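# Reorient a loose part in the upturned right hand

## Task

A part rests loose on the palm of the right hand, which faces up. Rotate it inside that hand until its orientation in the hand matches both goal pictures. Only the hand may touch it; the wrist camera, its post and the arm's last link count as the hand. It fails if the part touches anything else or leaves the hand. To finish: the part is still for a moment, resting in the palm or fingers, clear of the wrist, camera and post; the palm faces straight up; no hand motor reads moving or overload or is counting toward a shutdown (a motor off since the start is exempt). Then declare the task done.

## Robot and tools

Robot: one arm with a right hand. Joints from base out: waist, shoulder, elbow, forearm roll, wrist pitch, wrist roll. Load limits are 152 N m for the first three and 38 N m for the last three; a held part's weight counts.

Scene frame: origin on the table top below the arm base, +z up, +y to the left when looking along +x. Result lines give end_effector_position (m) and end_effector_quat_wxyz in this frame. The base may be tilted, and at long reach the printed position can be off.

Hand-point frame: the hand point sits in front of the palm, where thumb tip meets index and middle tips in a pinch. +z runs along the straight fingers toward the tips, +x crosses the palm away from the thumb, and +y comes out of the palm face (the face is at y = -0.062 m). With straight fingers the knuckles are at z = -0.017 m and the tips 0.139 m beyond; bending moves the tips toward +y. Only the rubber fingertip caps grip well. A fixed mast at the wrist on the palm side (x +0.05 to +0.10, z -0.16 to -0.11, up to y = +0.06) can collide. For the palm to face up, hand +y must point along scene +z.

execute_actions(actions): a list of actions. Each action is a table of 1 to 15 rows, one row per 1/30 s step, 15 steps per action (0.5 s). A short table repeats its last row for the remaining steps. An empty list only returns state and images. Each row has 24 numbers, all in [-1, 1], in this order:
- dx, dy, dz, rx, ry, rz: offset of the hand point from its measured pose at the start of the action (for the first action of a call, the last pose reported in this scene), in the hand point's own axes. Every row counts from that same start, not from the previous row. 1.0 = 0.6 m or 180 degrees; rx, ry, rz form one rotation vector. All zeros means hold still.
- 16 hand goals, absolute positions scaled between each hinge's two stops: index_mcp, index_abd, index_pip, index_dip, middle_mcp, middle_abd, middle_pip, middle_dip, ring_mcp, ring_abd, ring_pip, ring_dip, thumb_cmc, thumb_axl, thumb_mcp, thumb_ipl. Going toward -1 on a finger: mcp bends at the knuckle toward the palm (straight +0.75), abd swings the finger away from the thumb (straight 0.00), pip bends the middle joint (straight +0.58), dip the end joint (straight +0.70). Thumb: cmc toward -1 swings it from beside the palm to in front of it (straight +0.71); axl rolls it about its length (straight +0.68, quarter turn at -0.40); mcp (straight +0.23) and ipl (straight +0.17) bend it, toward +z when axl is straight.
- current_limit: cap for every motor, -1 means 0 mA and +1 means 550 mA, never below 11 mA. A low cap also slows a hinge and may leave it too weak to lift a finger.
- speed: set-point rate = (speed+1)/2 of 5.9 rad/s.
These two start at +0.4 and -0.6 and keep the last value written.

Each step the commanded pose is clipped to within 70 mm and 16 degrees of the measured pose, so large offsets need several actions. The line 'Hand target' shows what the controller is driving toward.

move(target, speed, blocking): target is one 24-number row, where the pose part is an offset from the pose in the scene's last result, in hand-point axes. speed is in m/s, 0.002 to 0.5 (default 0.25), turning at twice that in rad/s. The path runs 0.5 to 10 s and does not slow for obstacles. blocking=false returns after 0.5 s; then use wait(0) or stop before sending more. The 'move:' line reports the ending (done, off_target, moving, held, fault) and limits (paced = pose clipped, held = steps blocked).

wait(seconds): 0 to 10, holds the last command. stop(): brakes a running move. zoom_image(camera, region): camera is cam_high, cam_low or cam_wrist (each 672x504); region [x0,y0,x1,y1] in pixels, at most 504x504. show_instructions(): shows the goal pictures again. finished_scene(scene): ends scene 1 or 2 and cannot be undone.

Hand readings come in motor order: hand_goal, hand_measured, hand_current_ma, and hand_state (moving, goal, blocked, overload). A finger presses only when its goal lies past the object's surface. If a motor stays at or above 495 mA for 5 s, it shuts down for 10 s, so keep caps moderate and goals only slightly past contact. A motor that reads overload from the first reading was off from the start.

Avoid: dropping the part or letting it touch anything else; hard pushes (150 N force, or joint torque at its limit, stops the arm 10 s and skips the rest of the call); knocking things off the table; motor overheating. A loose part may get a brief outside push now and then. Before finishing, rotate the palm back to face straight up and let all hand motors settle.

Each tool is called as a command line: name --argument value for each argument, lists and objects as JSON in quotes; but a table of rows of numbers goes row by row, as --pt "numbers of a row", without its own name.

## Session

show_instructions

execute_actions --actions '[]'

Reference images for this scene: goal picture from the wrist camera place, goal picture looking into the palm.

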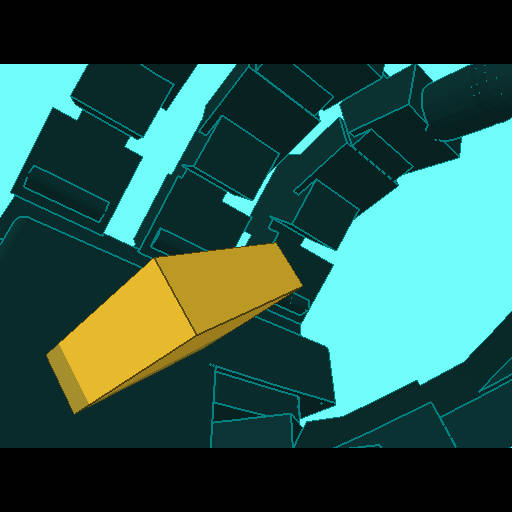

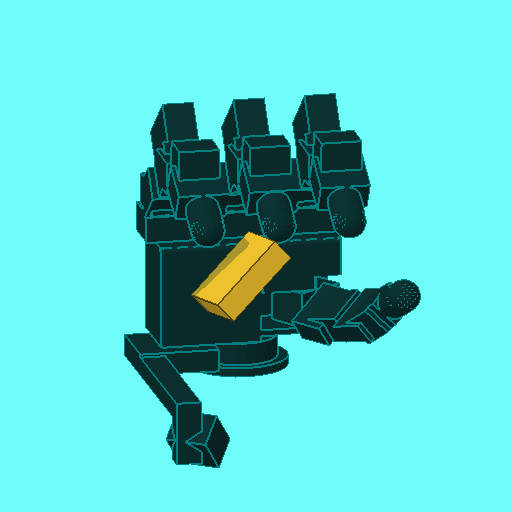

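Scene clock: 0.00 s.
end_effector_position=(+0.6018, -0.0448, +0.4913) hand_goal=(+0.046, +0.000, -0.008, +0.280, +0.046, +0.000, -0.008, +0.280, +0.046, +0.000, -0.008, +0.280, -0.104, +0.266, +0.032, -0.018) hand_measured=(+0.060, +0.000, -0.006, +0.282, +0.064, +0.000, -0.006, +0.282, +0.060, +0.000, -0.006, +0.282, -0.090, +0.270, +0.034, -0.016) hand_current_ma=(+82, +0, +14, +13, +92, +0, +14, +12, +81, +0, +13, +12, +68, +25, +12, +11) hand_state=(goal, goal, goal, goal, goal, goal, goal, goal, goal, goal, goal, goal, goal, goal, goal, goal) hand_current_limit=0.40 hand_speed=-0.60 end_effector_quat_wxyz=(+0.707, +0.701, +0.070, +0.065)
Joint positions: [ 0.426  0.561  0.364 -1.6    1.754  1.377]
Joint velocities: [ 0.    -0.001  0.     0.    -0.    -0.001]
Hand target: +0.602, -0.045, +0.491; +0.707, +0.701, +0.070, +0.065

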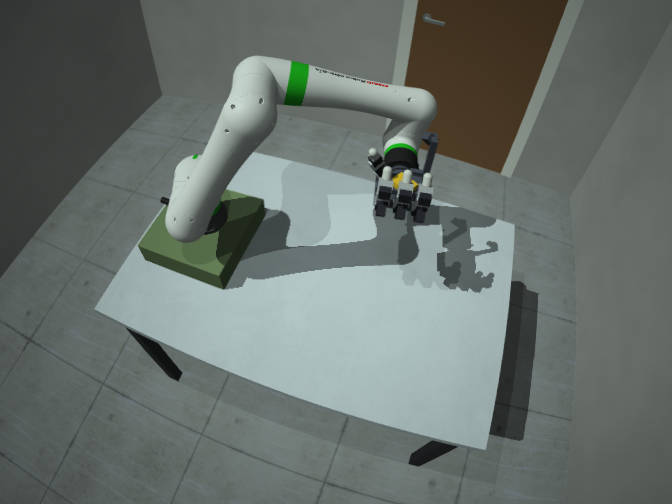

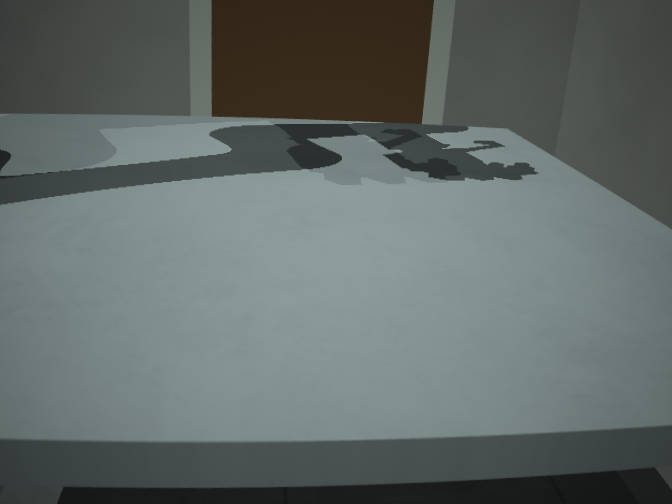

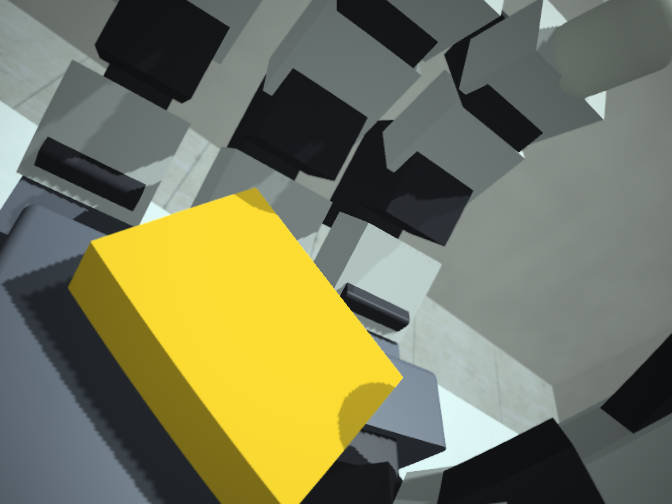

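execute_actions --actions '[[[0,0,0,0.04,0,0, 0.046,0,-0.008,0.28, 0.046,0,-0.008,0.28, 0.046,0,-0.86,-0.42, -0.104,0.266,0.032,-0.018, 0.4,0.3]],[[0,0,0,0.02,0,0, 0.046,0,-0.008,0.28, 0.046,0,-0.008,0.28, -0.08,0,-0.86,-0.42, -0.104,0.266,0.032,-0.018, 0.4,0.0]],[[0,0,0,0,0,0, 0.046,0,-0.008,0.28, 0.046,0,-0.008,0.28, -0.29,-0.15,-0.76,-0.35, -0.104,0.266,0.032,-0.018, 0.4,-0.5]],[[0,0,0,0,0,0, 0.046,0,-0.008,0.28, 0.046,0,-0.008,0.28, -0.5,-0.3,-0.54,-0.40, -0.104,0.266,0.032,-0.018, 0.4,-0.5]]]'

Scene clock: 3.27 s.
end_effector_position=(+0.6018, -0.0446, +0.4914) hand_goal=(+0.046, +0.000, -0.008, +0.280, +0.046, +0.000, -0.008, +0.280, -0.500, -0.300, -0.540, -0.400, -0.104, +0.266, +0.032, -0.018) hand_measured=(+0.060, +0.000, -0.006, +0.282, +0.064, +0.000, -0.006, +0.282, -0.486, -0.298, -0.546, -0.400, -0.092, +0.270, +0.034, -0.016) hand_current_ma=(+81, +0, +14, +13, +91, +0, +14, +12, +80, +6, -32, -2, +67, +25, +7, +10) hand_state=(goal, goal, goal, goal, goal, goal, goal, goal, goal, goal, goal, goal, goal, goal, goal, goal) hand_current_limit=0.40 hand_speed=-0.50 end_effector_quat_wxyz=(+0.638, +0.764, +0.075, +0.058)
Joint positions: [ 0.409  0.512  0.415 -1.769  1.718  1.447]
Joint velocities: [-0.     0.001  0.    -0.001 -0.001 -0.001]
Hand target: +0.602, -0.045, +0.491; +0.638, +0.764, +0.075, +0.058
Off the commanded pose: 0.000 m, 0 deg.
Step readings (end_effector_position; steps 1 to 15: 1st action; 16 to 30: 2nd action; 31 to 45: 3rd action; 46 to 60: 4th action):
0: (+0.6018, -0.0448, +0.4913)
1: (+0.6018, -0.0448, +0.4913)
2: (+0.6017, -0.0447, +0.4912)
4: (+0.6018, -0.0444, +0.4912)
8: (+0.6019, -0.0441, +0.4917)
15: (+0.6018, -0.0446, +0.4914)
16: (+0.6018, -0.0446, +0.4914)
17: (+0.6019, -0.0446, +0.4912)
19: (+0.6019, -0.0445, +0.4915)
23: (+0.6018, -0.0445, +0.4914)
30: (+0.6018, -0.0446, +0.4914)
31: (+0.6018, -0.0446, +0.4914)
32: (+0.6018, -0.0446, +0.4914)
34: (+0.6018, -0.0446, +0.4914)
38: (+0.6018, -0.0446, +0.4914)
45: (+0.6018, -0.0446, +0.4914)
46: (+0.6018, -0.0446, +0.4914)
47: (+0.6018, -0.0446, +0.4914)
49: (+0.6018, -0.0446, +0.4914)
53: (+0.6018, -0.0446, +0.4914)
60: end_effector_position above

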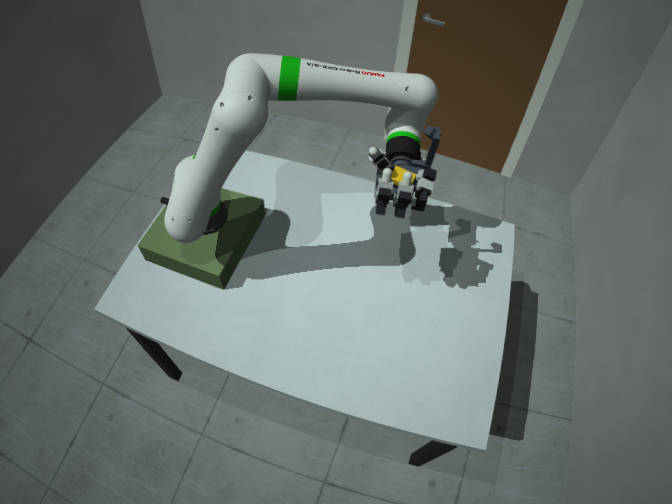

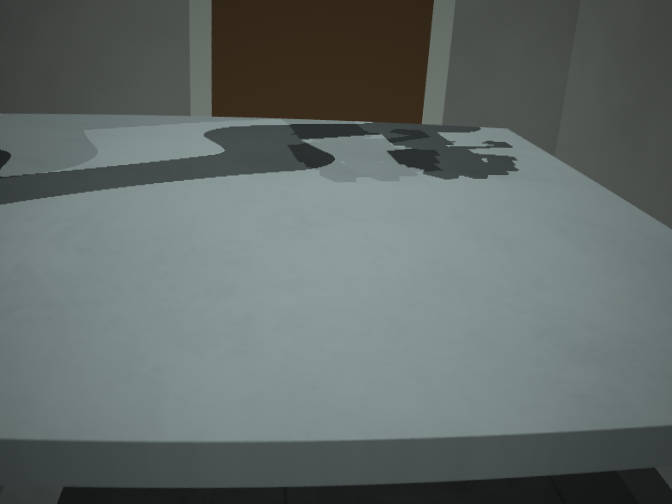

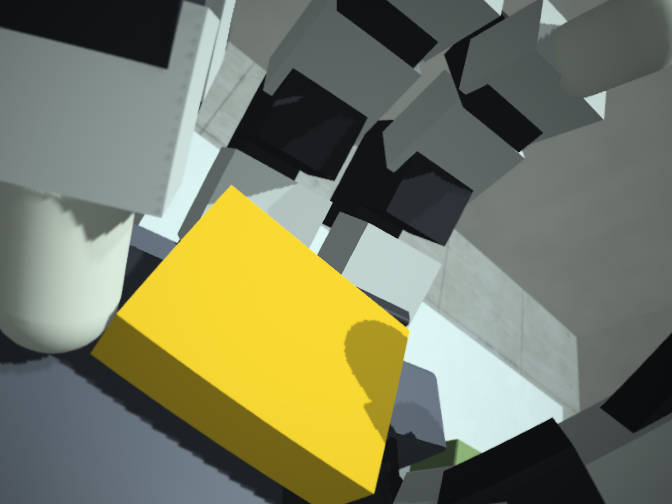

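execute_actions --actions '[[[0,0,0,0,0,0, 0.046,-0.85,-0.883,0.0, 0.3,-0.1,-0.008,0.28, -0.6,-0.2,-0.42,-0.38, 0.05,0.266,0.032,-0.018, 0.4,0.3]],[[0,0,0,0,0,0, -0.3,-0.85,-0.883,0.0, 0.3,-0.1,-0.008,0.28, -0.6,-0.2,-0.42,-0.38, 0.05,0.266,0.032,-0.018, 0.4,0]],[[0,0,0,0,0,0, -0.36,-0.6,-0.883,0.0, 0.3,-0.1,-0.008,0.28, -0.6,-0.2,-0.42,-0.38, 0.05,0.266,0.032,-0.018, 0.4,-0.5]]]'

Scene clock: 6.40 s.
end_effector_position=(+0.6018, -0.0446, +0.4914) hand_goal=(-0.360, -0.600, -0.882, +0.000, +0.300, -0.100, -0.008, +0.280, -0.600, -0.200, -0.420, -0.380, +0.050, +0.266, +0.032, -0.018) hand_measured=(-0.268, -0.628, -0.880, -0.002, +0.310, -0.098, -0.006, +0.282, -0.586, -0.206, -0.426, -0.388, +0.066, +0.270, +0.034, -0.016) hand_current_ma=(+385, -127, +12, -12, +48, +13, +12, +12, +73, -25, -30, -39, +81, +22, +7, +8) hand_state=(blocked, blocked, goal, goal, goal, goal, goal, goal, goal, goal, goal, goal, goal, goal, goal, goal) hand_current_limit=0.40 hand_speed=-0.50 end_effector_quat_wxyz=(+0.638, +0.764, +0.075, +0.058)
Joint positions: [ 0.409  0.512  0.415 -1.769  1.718  1.447]
Joint velocities: [ 0.    -0.001  0.     0.     0.    -0.   ]
Hand target: +0.602, -0.045, +0.491; +0.638, +0.764, +0.075, +0.058
Off the commanded pose: 0.000 m, 0 deg.
Step readings (end_effector_position; steps 1 to 15: 1st action; 16 to 30: 2nd action; 31 to 45: 3rd action):
0: (+0.6018, -0.0446, +0.4914)
1: (+0.6018, -0.0446, +0.4914)
2: (+0.6018, -0.0446, +0.4914)
4: (+0.6018, -0.0446, +0.4914)
8: (+0.6018, -0.0446, +0.4914)
15: (+0.6018, -0.0446, +0.4914)
16: (+0.6018, -0.0446, +0.4914)
17: (+0.6018, -0.0446, +0.4914)
19: (+0.6018, -0.0446, +0.4914)
23: (+0.6018, -0.0446, +0.4914)
30: (+0.6018, -0.0446, +0.4914)
31: (+0.6018, -0.0446, +0.4914)
32: (+0.6018, -0.0446, +0.4914)
34: (+0.6018, -0.0446, +0.4914)
38: (+0.6018, -0.0446, +0.4914)
45: end_effector_position above

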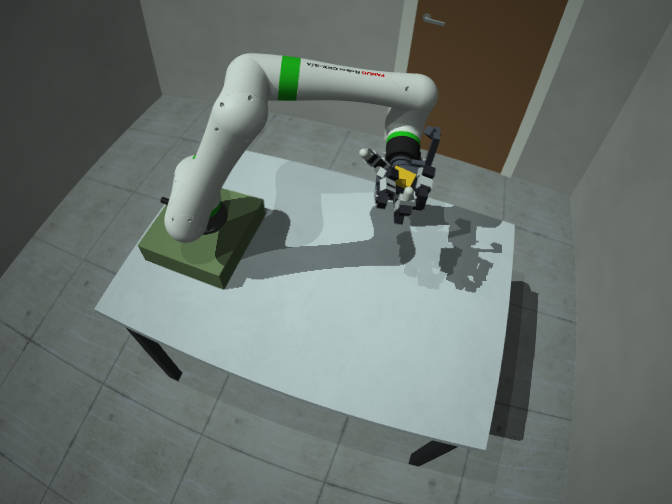

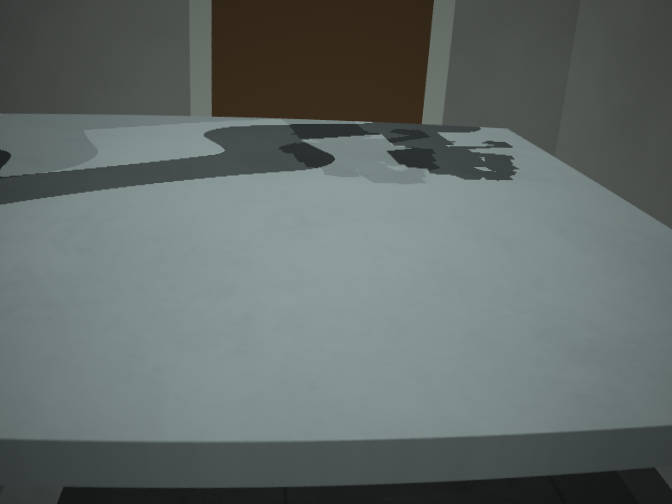

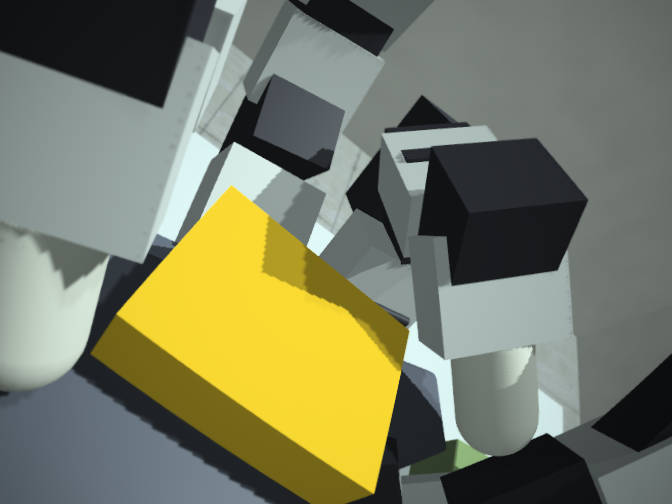

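execute_actions --actions '[[[0,0,0,0,0,0, -0.33,-0.55,-0.883,-0.03, 0.3,-0.1,-0.008,0.28, -0.6,-0.2,-0.42,-0.38, 0.5,0.266,0.032,-0.018, 0.4,-0.2]],[[0,0,0,0,0,0, -0.29,-0.2,-0.883,-0.03, 0.3,-0.1,-0.008,0.28, -0.6,-0.2,-0.42,-0.38, 0.5,0.266,0.032,-0.018, 0.4,-0.5]],[[0,0,0,0,0,0, -0.26,0.1,-0.883,-0.08, 0.3,-0.1,-0.008,0.28, -0.6,-0.2,-0.42,-0.38, 0.5,0.266,0.032,-0.018, 0.4,-0.5]]]'

Scene clock: 8.00 s.
end_effector_position=(+0.6018, -0.0446, +0.4914) hand_goal=(-0.260, +0.100, -0.882, -0.080, +0.300, -0.100, -0.008, +0.280, -0.600, -0.200, -0.420, -0.380, +0.500, +0.266, +0.032, -0.018) hand_measured=(-0.256, +0.092, -0.882, -0.074, +0.310, -0.098, -0.006, +0.282, -0.586, -0.206, -0.426, -0.388, +0.508, +0.270, +0.032, -0.016) hand_current_ma=(+24, -39, +5, +32, +48, +13, +12, +12, +73, -25, -30, -39, +44, +22, +6, +8) hand_state=(goal, goal, goal, goal, goal, goal, goal, goal, goal, goal, goal, goal, goal, goal, goal, goal) hand_current_limit=0.40 hand_speed=-0.50 end_effector_quat_wxyz=(+0.638, +0.764, +0.075, +0.058)
Joint positions: [ 0.409  0.512  0.415 -1.769  1.718  1.447]
Joint velocities: [ 0.     0.     0.001 -0.001  0.     0.001]
Hand target: +0.602, -0.045, +0.491; +0.638, +0.764, +0.075, +0.058
Off the commanded pose: 0.000 m, 0 deg.
Step readings (end_effector_position; steps 1 to 15: 1st action; 16 to 30: 2nd action; 31 to 45: 3rd action):
0: (+0.6018, -0.0446, +0.4914)
1: (+0.6018, -0.0446, +0.4914)
2: (+0.6018, -0.0446, +0.4914)
4: (+0.6018, -0.0446, +0.4914)
8: (+0.6018, -0.0446, +0.4914)
15: (+0.6018, -0.0446, +0.4914)
16: (+0.6018, -0.0446, +0.4914)
17: (+0.6018, -0.0446, +0.4914)
19: (+0.6018, -0.0446, +0.4914)
23: (+0.6018, -0.0446, +0.4914)
30: (+0.6018, -0.0446, +0.4914)
31: (+0.6018, -0.0446, +0.4914)
32: (+0.6018, -0.0446, +0.4914)
34: (+0.6018, -0.0446, +0.4914)
38: (+0.6018, -0.0446, +0.4914)
45: end_effector_position above

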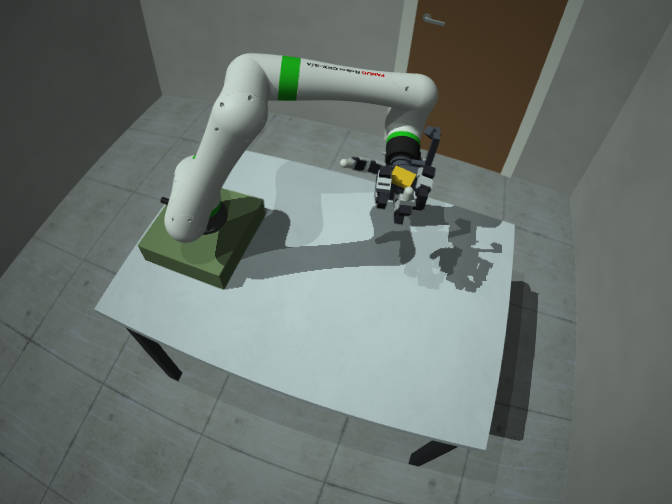

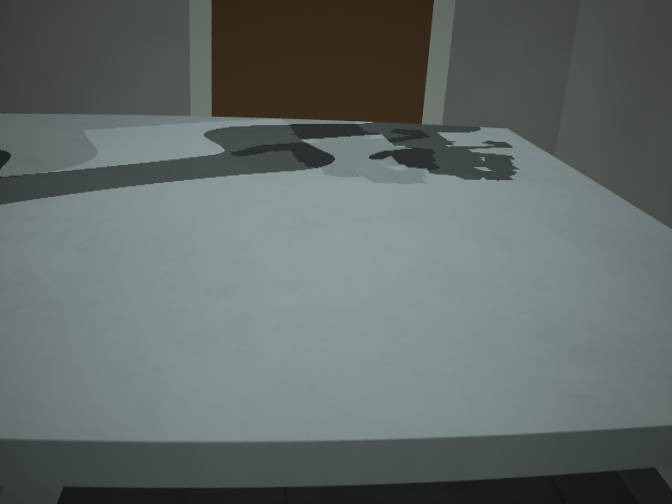

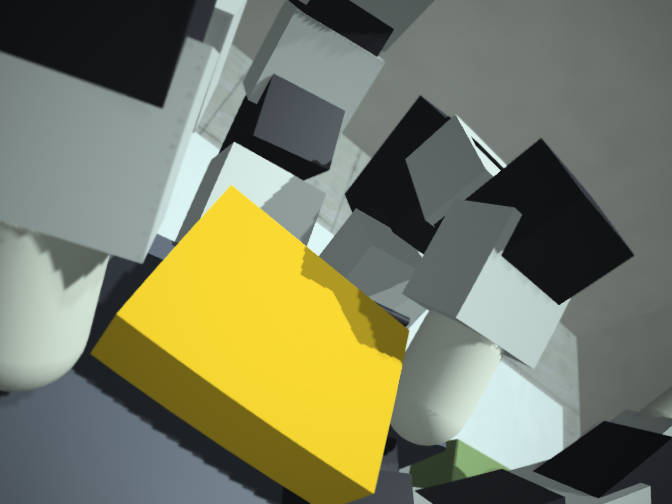

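execute_actions --actions '[[[0,0,0,0,0,0, -0.23,0.3,-0.883,-0.2, 0.3,-0.1,-0.008,0.28, -0.6,-0.2,-0.42,-0.38, 0.5,0.266,0.032,-0.018, 0.4,-0.5]],[[0,0,0,0,0,0, -0.26,0.55,-0.883,-0.25, 0.3,-0.1,-0.008,0.28, -0.6,-0.2,-0.42,-0.38, 0.5,0.266,0.032,-0.018, 0.4,-0.5]]]'

Scene clock: 9.17 s.
end_effector_position=(+0.6018, -0.0446, +0.4914) hand_goal=(-0.260, +0.550, -0.882, -0.250, +0.300, -0.100, -0.008, +0.280, -0.600, -0.200, -0.420, -0.380, +0.500, +0.266, +0.032, -0.018) hand_measured=(-0.246, +0.494, -0.864, -0.254, +0.310, -0.098, -0.006, +0.282, -0.602, -0.204, -0.410, -0.372, +0.508, +0.270, +0.032, -0.016) hand_current_ma=(+83, -246, +86, -18, +48, +13, +12, +12, -15, -22, +56, +40, +44, +22, +6, +8) hand_state=(goal, blocked, goal, goal, goal, goal, goal, goal, goal, goal, goal, goal, goal, goal, goal, goal) hand_current_limit=0.40 hand_speed=-0.50 end_effector_quat_wxyz=(+0.638, +0.764, +0.075, +0.058)
Joint positions: [ 0.409  0.512  0.415 -1.769  1.718  1.447]
Joint velocities: [ 0.    -0.001  0.    -0.001 -0.    -0.001]
Hand target: +0.602, -0.045, +0.491; +0.638, +0.764, +0.075, +0.058
Off the commanded pose: 0.000 m, 0 deg.
Step readings (end_effector_position; steps 1 to 15: 1st action; 16 to 30: 2nd action):
0: (+0.6018, -0.0446, +0.4914)
1: (+0.6018, -0.0446, +0.4914)
2: (+0.6018, -0.0446, +0.4914)
4: (+0.6018, -0.0446, +0.4914)
8: (+0.6018, -0.0446, +0.4914)
15: (+0.6018, -0.0446, +0.4914)
16: (+0.6018, -0.0446, +0.4914)
17: (+0.6018, -0.0446, +0.4914)
19: (+0.6018, -0.0446, +0.4914)
23: (+0.6018, -0.0446, +0.4914)
30: end_effector_position above

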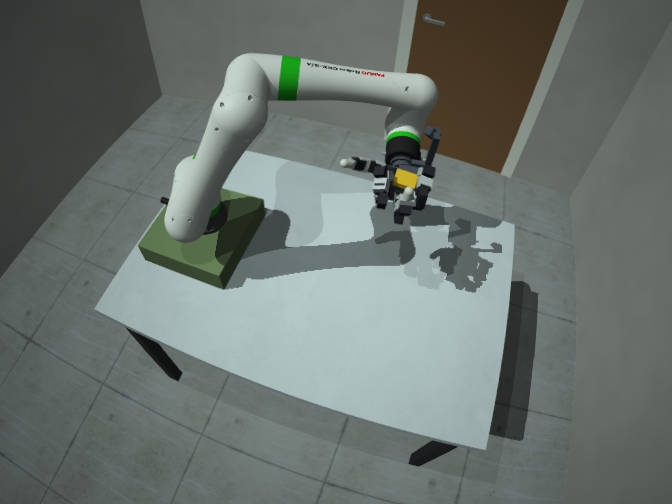

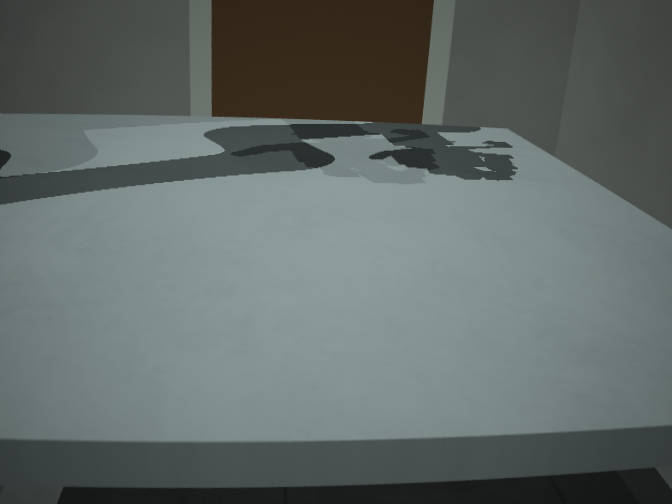

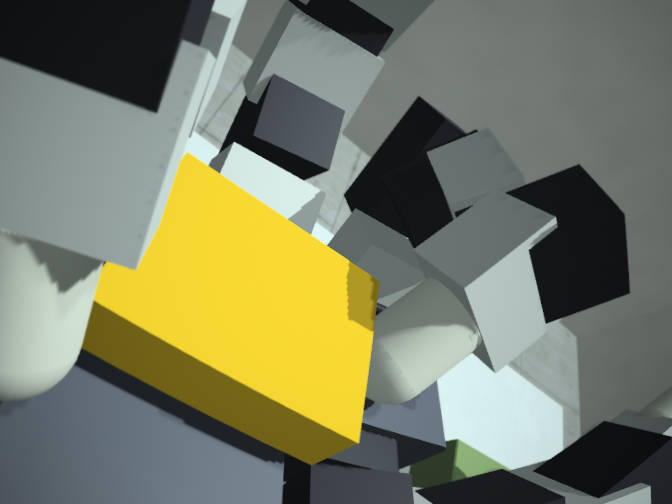

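execute_actions --actions '[[[0,0,0,-0.04,0,0, -0.18,0.15,-0.883,-0.15, 0.3,0,-0.008,0.28, -0.3,0.1,-0.5,-0.2, 0.5,0.266,0.032,-0.018, 0.4,-0.2]],[[0,0,0,-0.018,0,0, -0.25,0.1,-0.883,0.04, 0.3,0,-0.008,0.28, -0.1,0.12,-0.883,0.04, 0.5,0.266,0.032,-0.018, 0.4,-0.2]]]'

Scene clock: 10.60 s.
end_effector_position=(+0.6018, -0.0447, +0.4914) hand_goal=(-0.250, +0.100, -0.882, +0.040, +0.300, +0.000, -0.008, +0.280, -0.100, +0.120, -0.882, +0.040, +0.500, +0.266, +0.032, -0.018) hand_measured=(-0.246, +0.104, -0.882, +0.036, +0.310, -0.004, -0.006, +0.282, -0.100, +0.118, -0.882, +0.036, +0.510, +0.270, +0.032, -0.016) hand_current_ma=(+21, +16, -2, -20, +50, -14, +12, +12, -1, -13, -2, -20, +47, +22, +6, +8) hand_state=(goal, goal, goal, goal, goal, goal, goal, goal, goal, goal, moving, goal, goal, goal, goal, goal) hand_current_limit=0.40 hand_speed=-0.20 end_effector_quat_wxyz=(+0.704, +0.703, +0.070, +0.065)
Joint positions: [ 0.426  0.559  0.366 -1.605  1.752  1.379]
Joint velocities: [-0.    -0.    -0.     0.003  0.    -0.001]
Hand target: +0.602, -0.045, +0.491; +0.704, +0.703, +0.070, +0.065
Off the commanded pose: 0.000 m, 0 deg.
Step readings (end_effector_position; steps 1 to 15: 1st action; 16 to 30: 2nd action):
0: (+0.6018, -0.0446, +0.4914)
1: (+0.6018, -0.0446, +0.4914)
2: (+0.6019, -0.0446, +0.4916)
4: (+0.6019, -0.0445, +0.4918)
8: (+0.6020, -0.0440, +0.4915)
15: (+0.6018, -0.0446, +0.4914)
16: (+0.6018, -0.0447, +0.4914)
17: (+0.6018, -0.0446, +0.4915)
19: (+0.6018, -0.0446, +0.4913)
23: (+0.6018, -0.0447, +0.4914)
30: end_effector_position above

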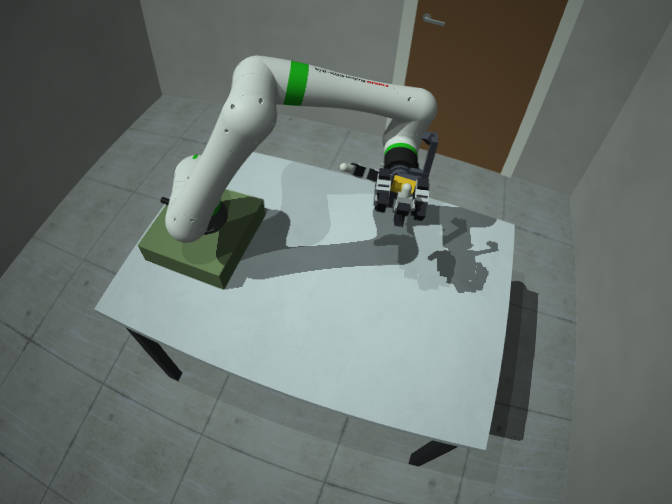

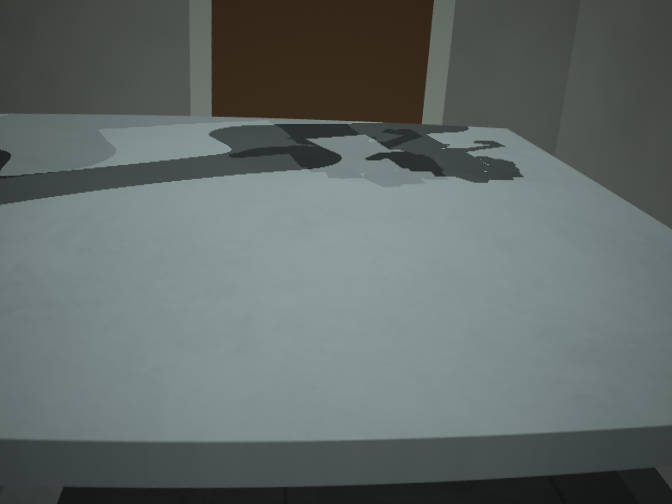

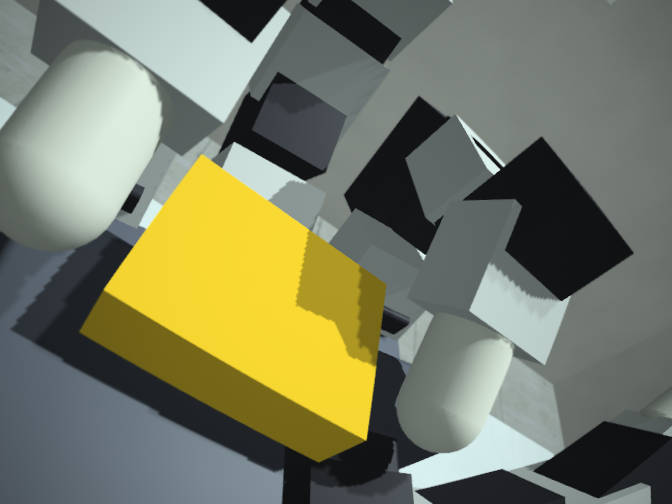

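execute_actions --actions '[[[0,0,0,0,0,0, -0.31,0.2,-0.883,0.06, 0.1,0,-0.008,0.28, -0.3,-0.05,-0.883,0.06, 0.5,0.266,0.032,-0.018, 0.4,-0.3]],[[0,0,0,0,0,0, -0.33,0.35,-0.883,0.06, 0.1,0,-0.008,0.28, -0.34,-0.45,-0.883,0.06, 0.5,0.266,0.032,-0.018, 0.4,-0.5]],[[0,0,0,0,0,0, -0.345,0.52,-0.883,0.06, 0.1,0,-0.008,0.28, -0.345,-0.52,-0.883,0.06, 0.5,0.266,0.032,-0.018, 0.4,-0.5]]]'

Scene clock: 12.37 s.
end_effector_position=(+0.6018, -0.0447, +0.4913) hand_goal=(-0.344, +0.520, -0.882, +0.060, +0.100, +0.000, -0.008, +0.280, -0.344, -0.520, -0.882, +0.060, +0.500, +0.266, +0.032, -0.018) hand_measured=(-0.342, +0.384, -0.848, +0.072, +0.118, -0.004, -0.006, +0.282, -0.344, -0.448, -0.842, +0.078, +0.510, +0.270, +0.032, -0.016) hand_current_ma=(+11, -369, +176, +60, +101, -14, +12, +12, -5, +341, +215, +91, +47, +22, +6, +8) hand_state=(goal, moving, blocked, goal, goal, goal, goal, goal, goal, blocked, blocked, goal, goal, goal, goal, goal) hand_current_limit=0.40 hand_speed=-0.50 end_effector_quat_wxyz=(+0.704, +0.703, +0.070, +0.065)
Joint positions: [ 0.426  0.559  0.366 -1.605  1.752  1.379]
Joint velocities: [ 0.     0.001  0.     0.002 -0.     0.002]
Hand target: +0.602, -0.045, +0.491; +0.704, +0.703, +0.070, +0.065
Off the commanded pose: 0.000 m, 0 deg.
Step readings (end_effector_position; steps 1 to 15: 1st action; 16 to 30: 2nd action; 31 to 45: 3rd action):
0: (+0.6018, -0.0447, +0.4914)
1: (+0.6018, -0.0447, +0.4914)
2: (+0.6018, -0.0447, +0.4913)
4: (+0.6018, -0.0447, +0.4913)
8: (+0.6018, -0.0447, +0.4913)
15: (+0.6018, -0.0447, +0.4913)
16: (+0.6018, -0.0447, +0.4913)
17: (+0.6018, -0.0447, +0.4913)
19: (+0.6018, -0.0447, +0.4913)
23: (+0.6018, -0.0447, +0.4913)
30: (+0.6018, -0.0447, +0.4913)
31: (+0.6018, -0.0447, +0.4913)
32: (+0.6018, -0.0447, +0.4913)
34: (+0.6018, -0.0447, +0.4913)
38: (+0.6018, -0.0447, +0.4913)
45: end_effector_position above

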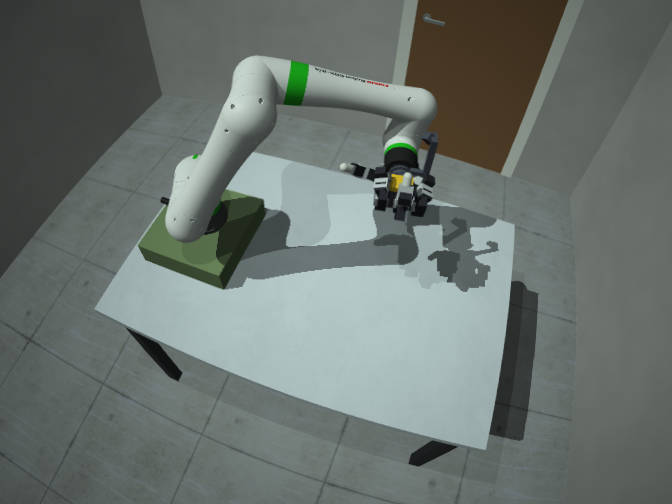

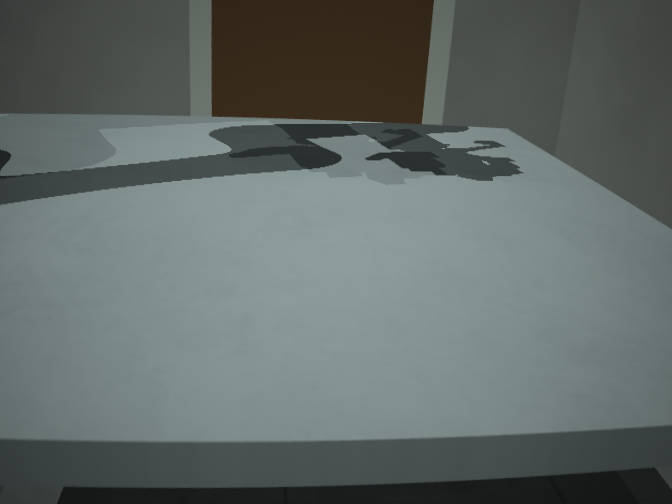

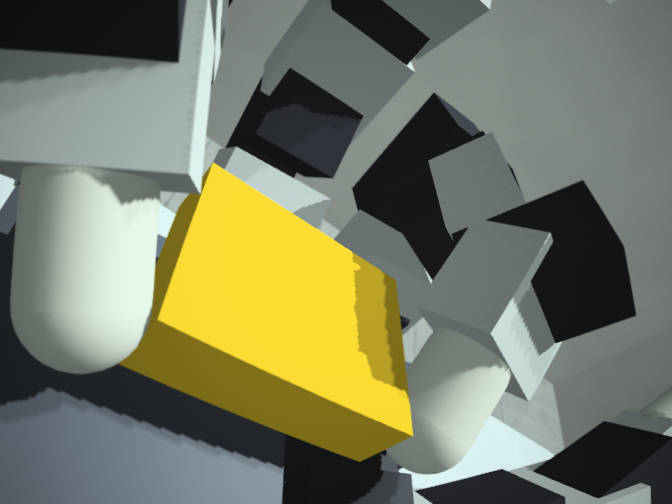

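execute_actions --actions '[[[0,0,0,0,0,0, -0.22,0.47,-0.883,0.06, 0.1,0,-0.008,0.28, -0.22,-0.51,-0.883,0.06, 0.5,0.266,0.032,-0.018, 0.4,-0.8]],[[0,0,0,0,0,0, -0.1,0.47,-0.883,0.06, 0.1,0,-0.008,0.28, -0.1,-0.51,-0.883,0.06, 0.5,0.266,0.032,-0.018, 0.4,-0.8]]]'

Scene clock: 13.50 s.
end_effector_position=(+0.6018, -0.0447, +0.4913) hand_goal=(-0.100, +0.470, -0.882, +0.060, +0.100, +0.000, -0.008, +0.280, -0.100, -0.510, -0.882, +0.060, +0.500, +0.266, +0.032, -0.018) hand_measured=(-0.100, +0.394, -0.844, +0.072, +0.118, -0.004, -0.006, +0.282, -0.104, -0.448, -0.840, +0.078, +0.510, +0.270, +0.032, -0.016) hand_current_ma=(+5, -331, +190, +65, +101, -14, +12, +12, -26, +294, +220, +94, +47, +22, +6, +8) hand_state=(goal, blocked, blocked, goal, goal, goal, goal, goal, goal, blocked, blocked, goal, goal, goal, goal, goal) hand_current_limit=0.40 hand_speed=-0.80 end_effector_quat_wxyz=(+0.704, +0.703, +0.070, +0.065)
Joint positions: [ 0.426  0.559  0.366 -1.605  1.752  1.379]
Joint velocities: [-0.     0.001  0.    -0.002 -0.001 -0.   ]
Hand target: +0.602, -0.045, +0.491; +0.704, +0.703, +0.070, +0.065
Off the commanded pose: 0.000 m, 0 deg.
Step readings (end_effector_position; steps 1 to 15: 1st action; 16 to 30: 2nd action):
0: (+0.6018, -0.0447, +0.4913)
1: (+0.6018, -0.0447, +0.4913)
2: (+0.6018, -0.0447, +0.4913)
4: (+0.6018, -0.0447, +0.4913)
8: (+0.6018, -0.0447, +0.4913)
15: (+0.6018, -0.0447, +0.4913)
16: (+0.6018, -0.0447, +0.4913)
17: (+0.6018, -0.0447, +0.4913)
19: (+0.6018, -0.0447, +0.4913)
23: (+0.6018, -0.0447, +0.4913)
30: end_effector_position above

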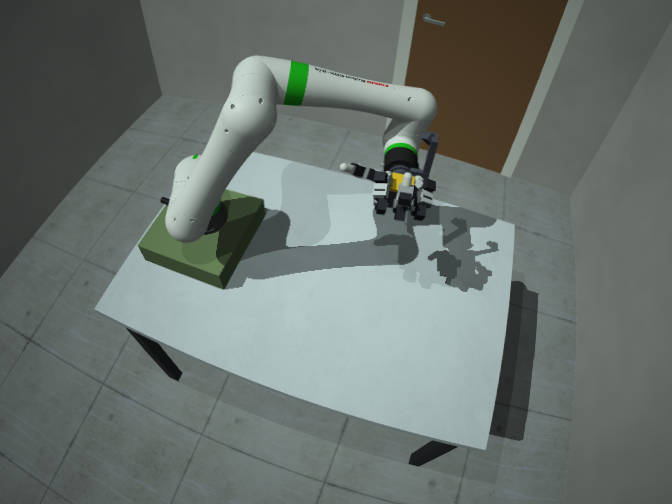

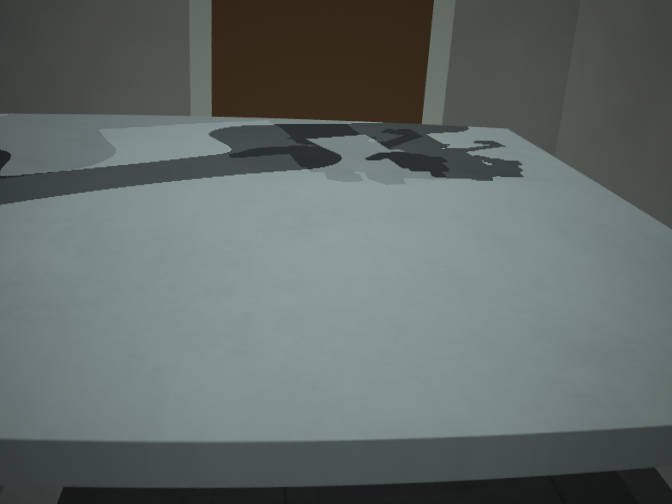

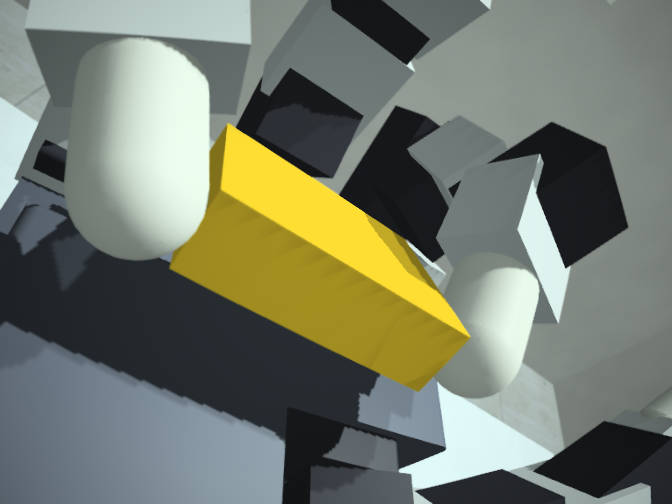

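execute_actions --actions '[[[0,0,0,0,0,0, 0.03,0.47,-0.883,0.06, 0.0,0,0.3,0.5, 0.03,-0.51,-0.883,0.06, 0.5,0.266,0.032,-0.018, 0.4,-0.75]],[[0,0,0,0,0,0, 0.16,0.47,-0.883,0.06, -0.15,0,0.5,0.6, 0.16,-0.51,-0.883,0.06, 0.5,0.266,0.032,-0.018, 0.4,-0.75]]]'

zoom_image --camera "cam_high" --region '[350, 130, 450, 230]'

Scene clock: 16.03 s.
end_effector_position=(+0.6018, -0.0447, +0.4913) hand_goal=(+0.160, +0.470, -0.882, +0.060, -0.150, +0.000, +0.500, +0.600, +0.160, -0.510, -0.882, +0.060, +0.500, +0.266, +0.032, -0.018) hand_measured=(+0.162, +0.394, -0.844, +0.074, -0.126, -0.004, +0.498, +0.598, +0.158, -0.448, -0.840, +0.080, +0.510, +0.270, +0.032, -0.016) hand_current_ma=(+11, -331, +194, +70, +129, -14, -7, -13, -13, +294, +222, +100, +47, +22, +6, +8) hand_state=(goal, blocked, blocked, goal, blocked, goal, goal, goal, goal, blocked, blocked, goal, goal, goal, goal, goal) hand_current_limit=0.40 hand_speed=-0.75 end_effector_quat_wxyz=(+0.704, +0.703, +0.070, +0.065)
Joint positions: [ 0.426  0.559  0.366 -1.605  1.752  1.379]
Joint velocities: [-0.    -0.001 -0.     0.001 -0.001  0.002]
Hand target: +0.602, -0.045, +0.491; +0.704, +0.703, +0.070, +0.065
Off the commanded pose: 0.000 m, 0 deg.
Step readings (end_effector_position; steps 1 to 15: 1st action; 16 to 30: 2nd action):
0: (+0.6018, -0.0447, +0.4913)
1: (+0.6018, -0.0447, +0.4913)
2: (+0.6018, -0.0447, +0.4913)
4: (+0.6018, -0.0447, +0.4913)
8: (+0.6018, -0.0447, +0.4913)
15: (+0.6018, -0.0447, +0.4913)
16: (+0.6018, -0.0447, +0.4913)
17: (+0.6018, -0.0447, +0.4913)
19: (+0.6018, -0.0447, +0.4913)
23: (+0.6018, -0.0447, +0.4913)
30: end_effector_position above

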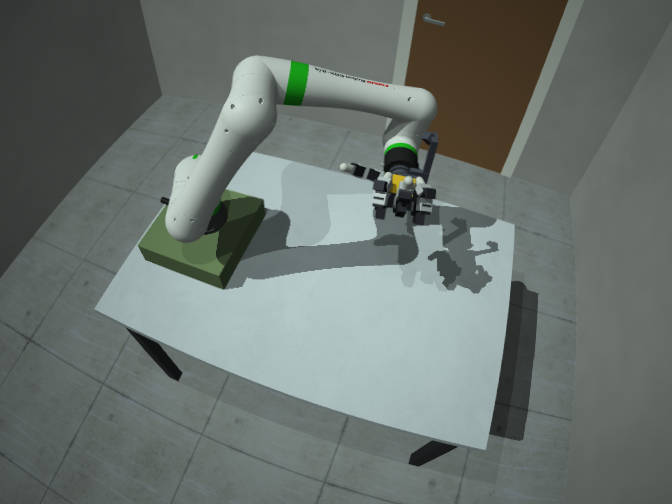

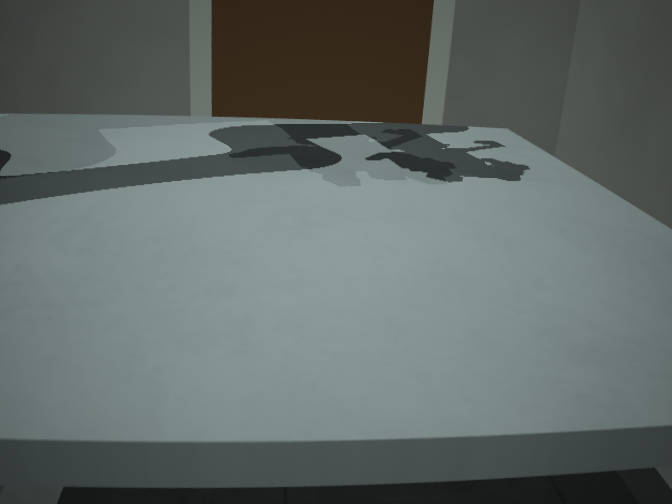

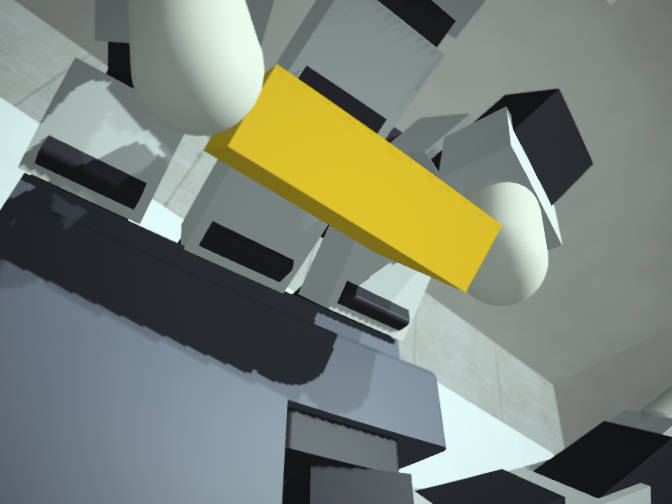

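Region (350, 130, 450, 230) of cam_high's 672x504 image, scaled by 5.040, with more detail than that image has.

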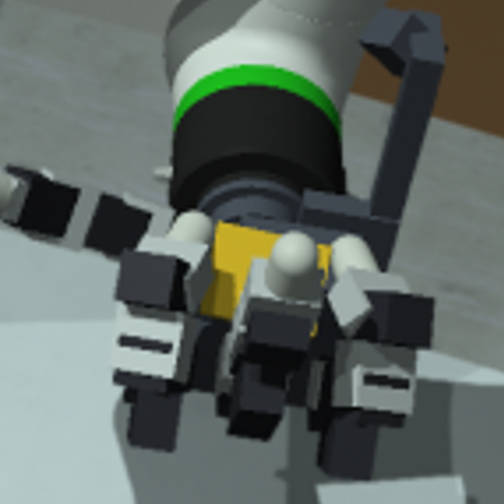

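Box at ~40°. Push its lower edge with the middle's base link.

execute_actions --actions '[[[0,0,0,0,0,0, 0.2,0.47,-0.883,0.06, -0.32,0,0.7,0.6, 0.2,-0.51,-0.883,0.06, 0.5,0.266,0.032,-0.018, 0.4,-0.7]],[[0,0,0,0,0,0, 0.22,0.47,-0.883,0.06, -0.48,0,0.8,0.6, 0.22,-0.51,-0.883,0.06, 0.5,0.266,0.032,-0.018, 0.4,-0.7]]]'

Scene clock: 17.20 s.
end_effector_position=(+0.6018, -0.0447, +0.4913) hand_goal=(+0.220, +0.470, -0.882, +0.060, -0.480, +0.000, +0.800, +0.600, +0.220, -0.510, -0.882, +0.060, +0.500, +0.266, +0.032, -0.018) hand_measured=(+0.208, +0.402, -0.840, +0.082, -0.128, -0.004, +0.800, +0.598, +0.182, -0.454, -0.840, +0.090, +0.510, +0.270, +0.032, -0.016) hand_current_ma=(-74, -298, +215, +115, +385, -14, -2, -12, -206, +266, +227, +150, +47, +22, +6, +8) hand_state=(goal, blocked, blocked, blocked, blocked, goal, goal, goal, blocked, blocked, blocked, blocked, goal, goal, goal, goal) hand_current_limit=0.40 hand_speed=-0.70 end_effector_quat_wxyz=(+0.704, +0.703, +0.070, +0.065)
Joint positions: [ 0.426  0.559  0.366 -1.605  1.752  1.379]
Joint velocities: [-0.    -0.    -0.    -0.001 -0.002 -0.   ]
Hand target: +0.602, -0.045, +0.491; +0.704, +0.703, +0.070, +0.065
Off the commanded pose: 0.000 m, 0 deg.
Step readings (end_effector_position; steps 1 to 15: 1st action; 16 to 30: 2nd action):
0: (+0.6018, -0.0447, +0.4913)
1: (+0.6018, -0.0447, +0.4913)
2: (+0.6018, -0.0447, +0.4913)
4: (+0.6018, -0.0447, +0.4913)
8: (+0.6018, -0.0447, +0.4913)
15: (+0.6018, -0.0447, +0.4913)
16: (+0.6018, -0.0447, +0.4913)
17: (+0.6018, -0.0447, +0.4913)
19: (+0.6018, -0.0447, +0.4913)
23: (+0.6018, -0.0447, +0.4913)
30: end_effector_position above

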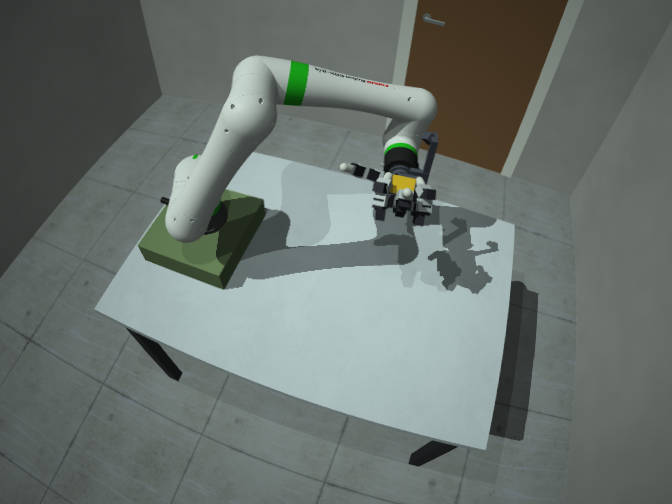

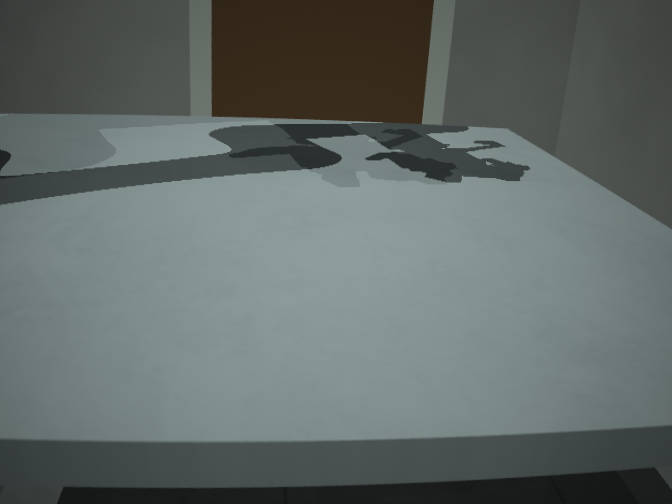

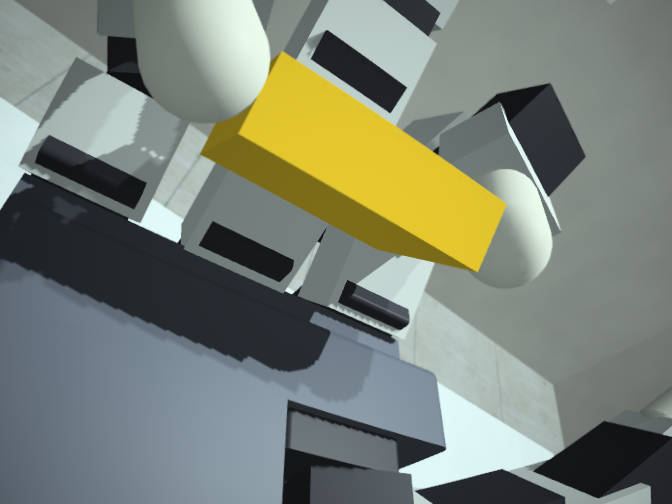

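execute_actions --actions '[[[0,0,0,0,0,0, 0.0,0.47,-0.883,0.05, -0.12,0,0.8,0.6, 0.0,-0.51,-0.883,0.05, 0.5,0.266,0.032,-0.018, 0.4,-0.7]],[[0,0,0,0,0,0, -0.03,0.47,-0.883,0.05, -0.4,0,0.8,0.6, -0.03,-0.51,-0.883,0.05, 0.5,0.266,0.032,-0.018, 0.4,-0.6]]]'

Scene clock: 18.47 s.
end_effector_position=(+0.6018, -0.0447, +0.4913) hand_goal=(-0.030, +0.470, -0.882, +0.050, -0.400, +0.000, +0.800, +0.600, -0.030, -0.510, -0.882, +0.050, +0.500, +0.266, +0.032, -0.018) hand_measured=(-0.030, +0.404, -0.840, +0.082, -0.346, -0.004, +0.800, +0.598, -0.038, -0.454, -0.840, +0.088, +0.510, +0.270, +0.032, -0.016) hand_current_ma=(+2, -289, +215, +158, +286, -14, +0, -12, -50, +266, +228, +195, +47, +22, +6, +8) hand_state=(goal, blocked, blocked, blocked, blocked, goal, goal, goal, goal, blocked, blocked, blocked, goal, goal, goal, goal) hand_current_limit=0.40 hand_speed=-0.60 end_effector_quat_wxyz=(+0.704, +0.703, +0.070, +0.065)
Joint positions: [ 0.426  0.559  0.366 -1.605  1.752  1.379]
Joint velocities: [-0.    -0.     0.     0.001  0.001 -0.001]
Hand target: +0.602, -0.045, +0.491; +0.704, +0.703, +0.070, +0.065
Off the commanded pose: 0.000 m, 0 deg.
Step readings (end_effector_position; steps 1 to 15: 1st action; 16 to 30: 2nd action):
0: (+0.6018, -0.0447, +0.4913)
1: (+0.6018, -0.0447, +0.4913)
2: (+0.6018, -0.0447, +0.4913)
4: (+0.6018, -0.0447, +0.4913)
8: (+0.6018, -0.0447, +0.4913)
15: (+0.6018, -0.0447, +0.4913)
16: (+0.6018, -0.0447, +0.4913)
17: (+0.6018, -0.0447, +0.4913)
19: (+0.6018, -0.0447, +0.4913)
23: (+0.6018, -0.0447, +0.4913)
30: end_effector_position above

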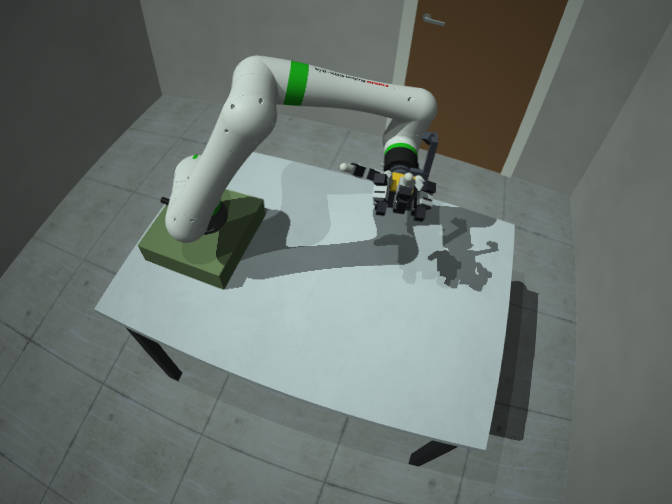

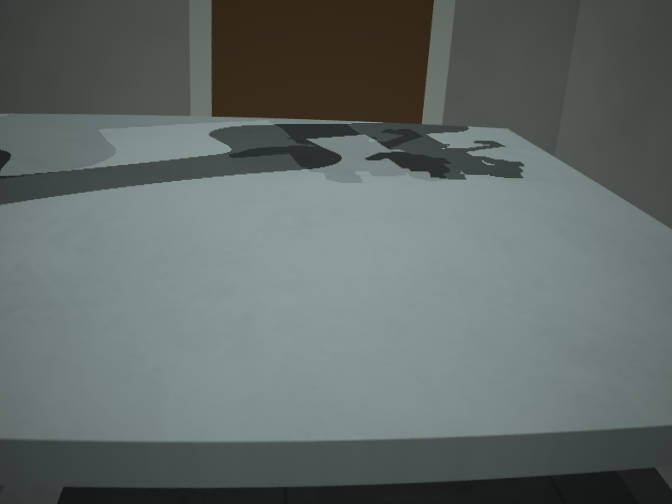

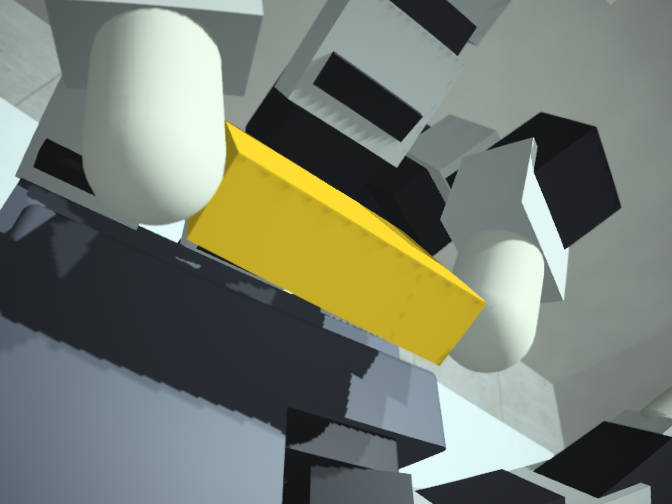

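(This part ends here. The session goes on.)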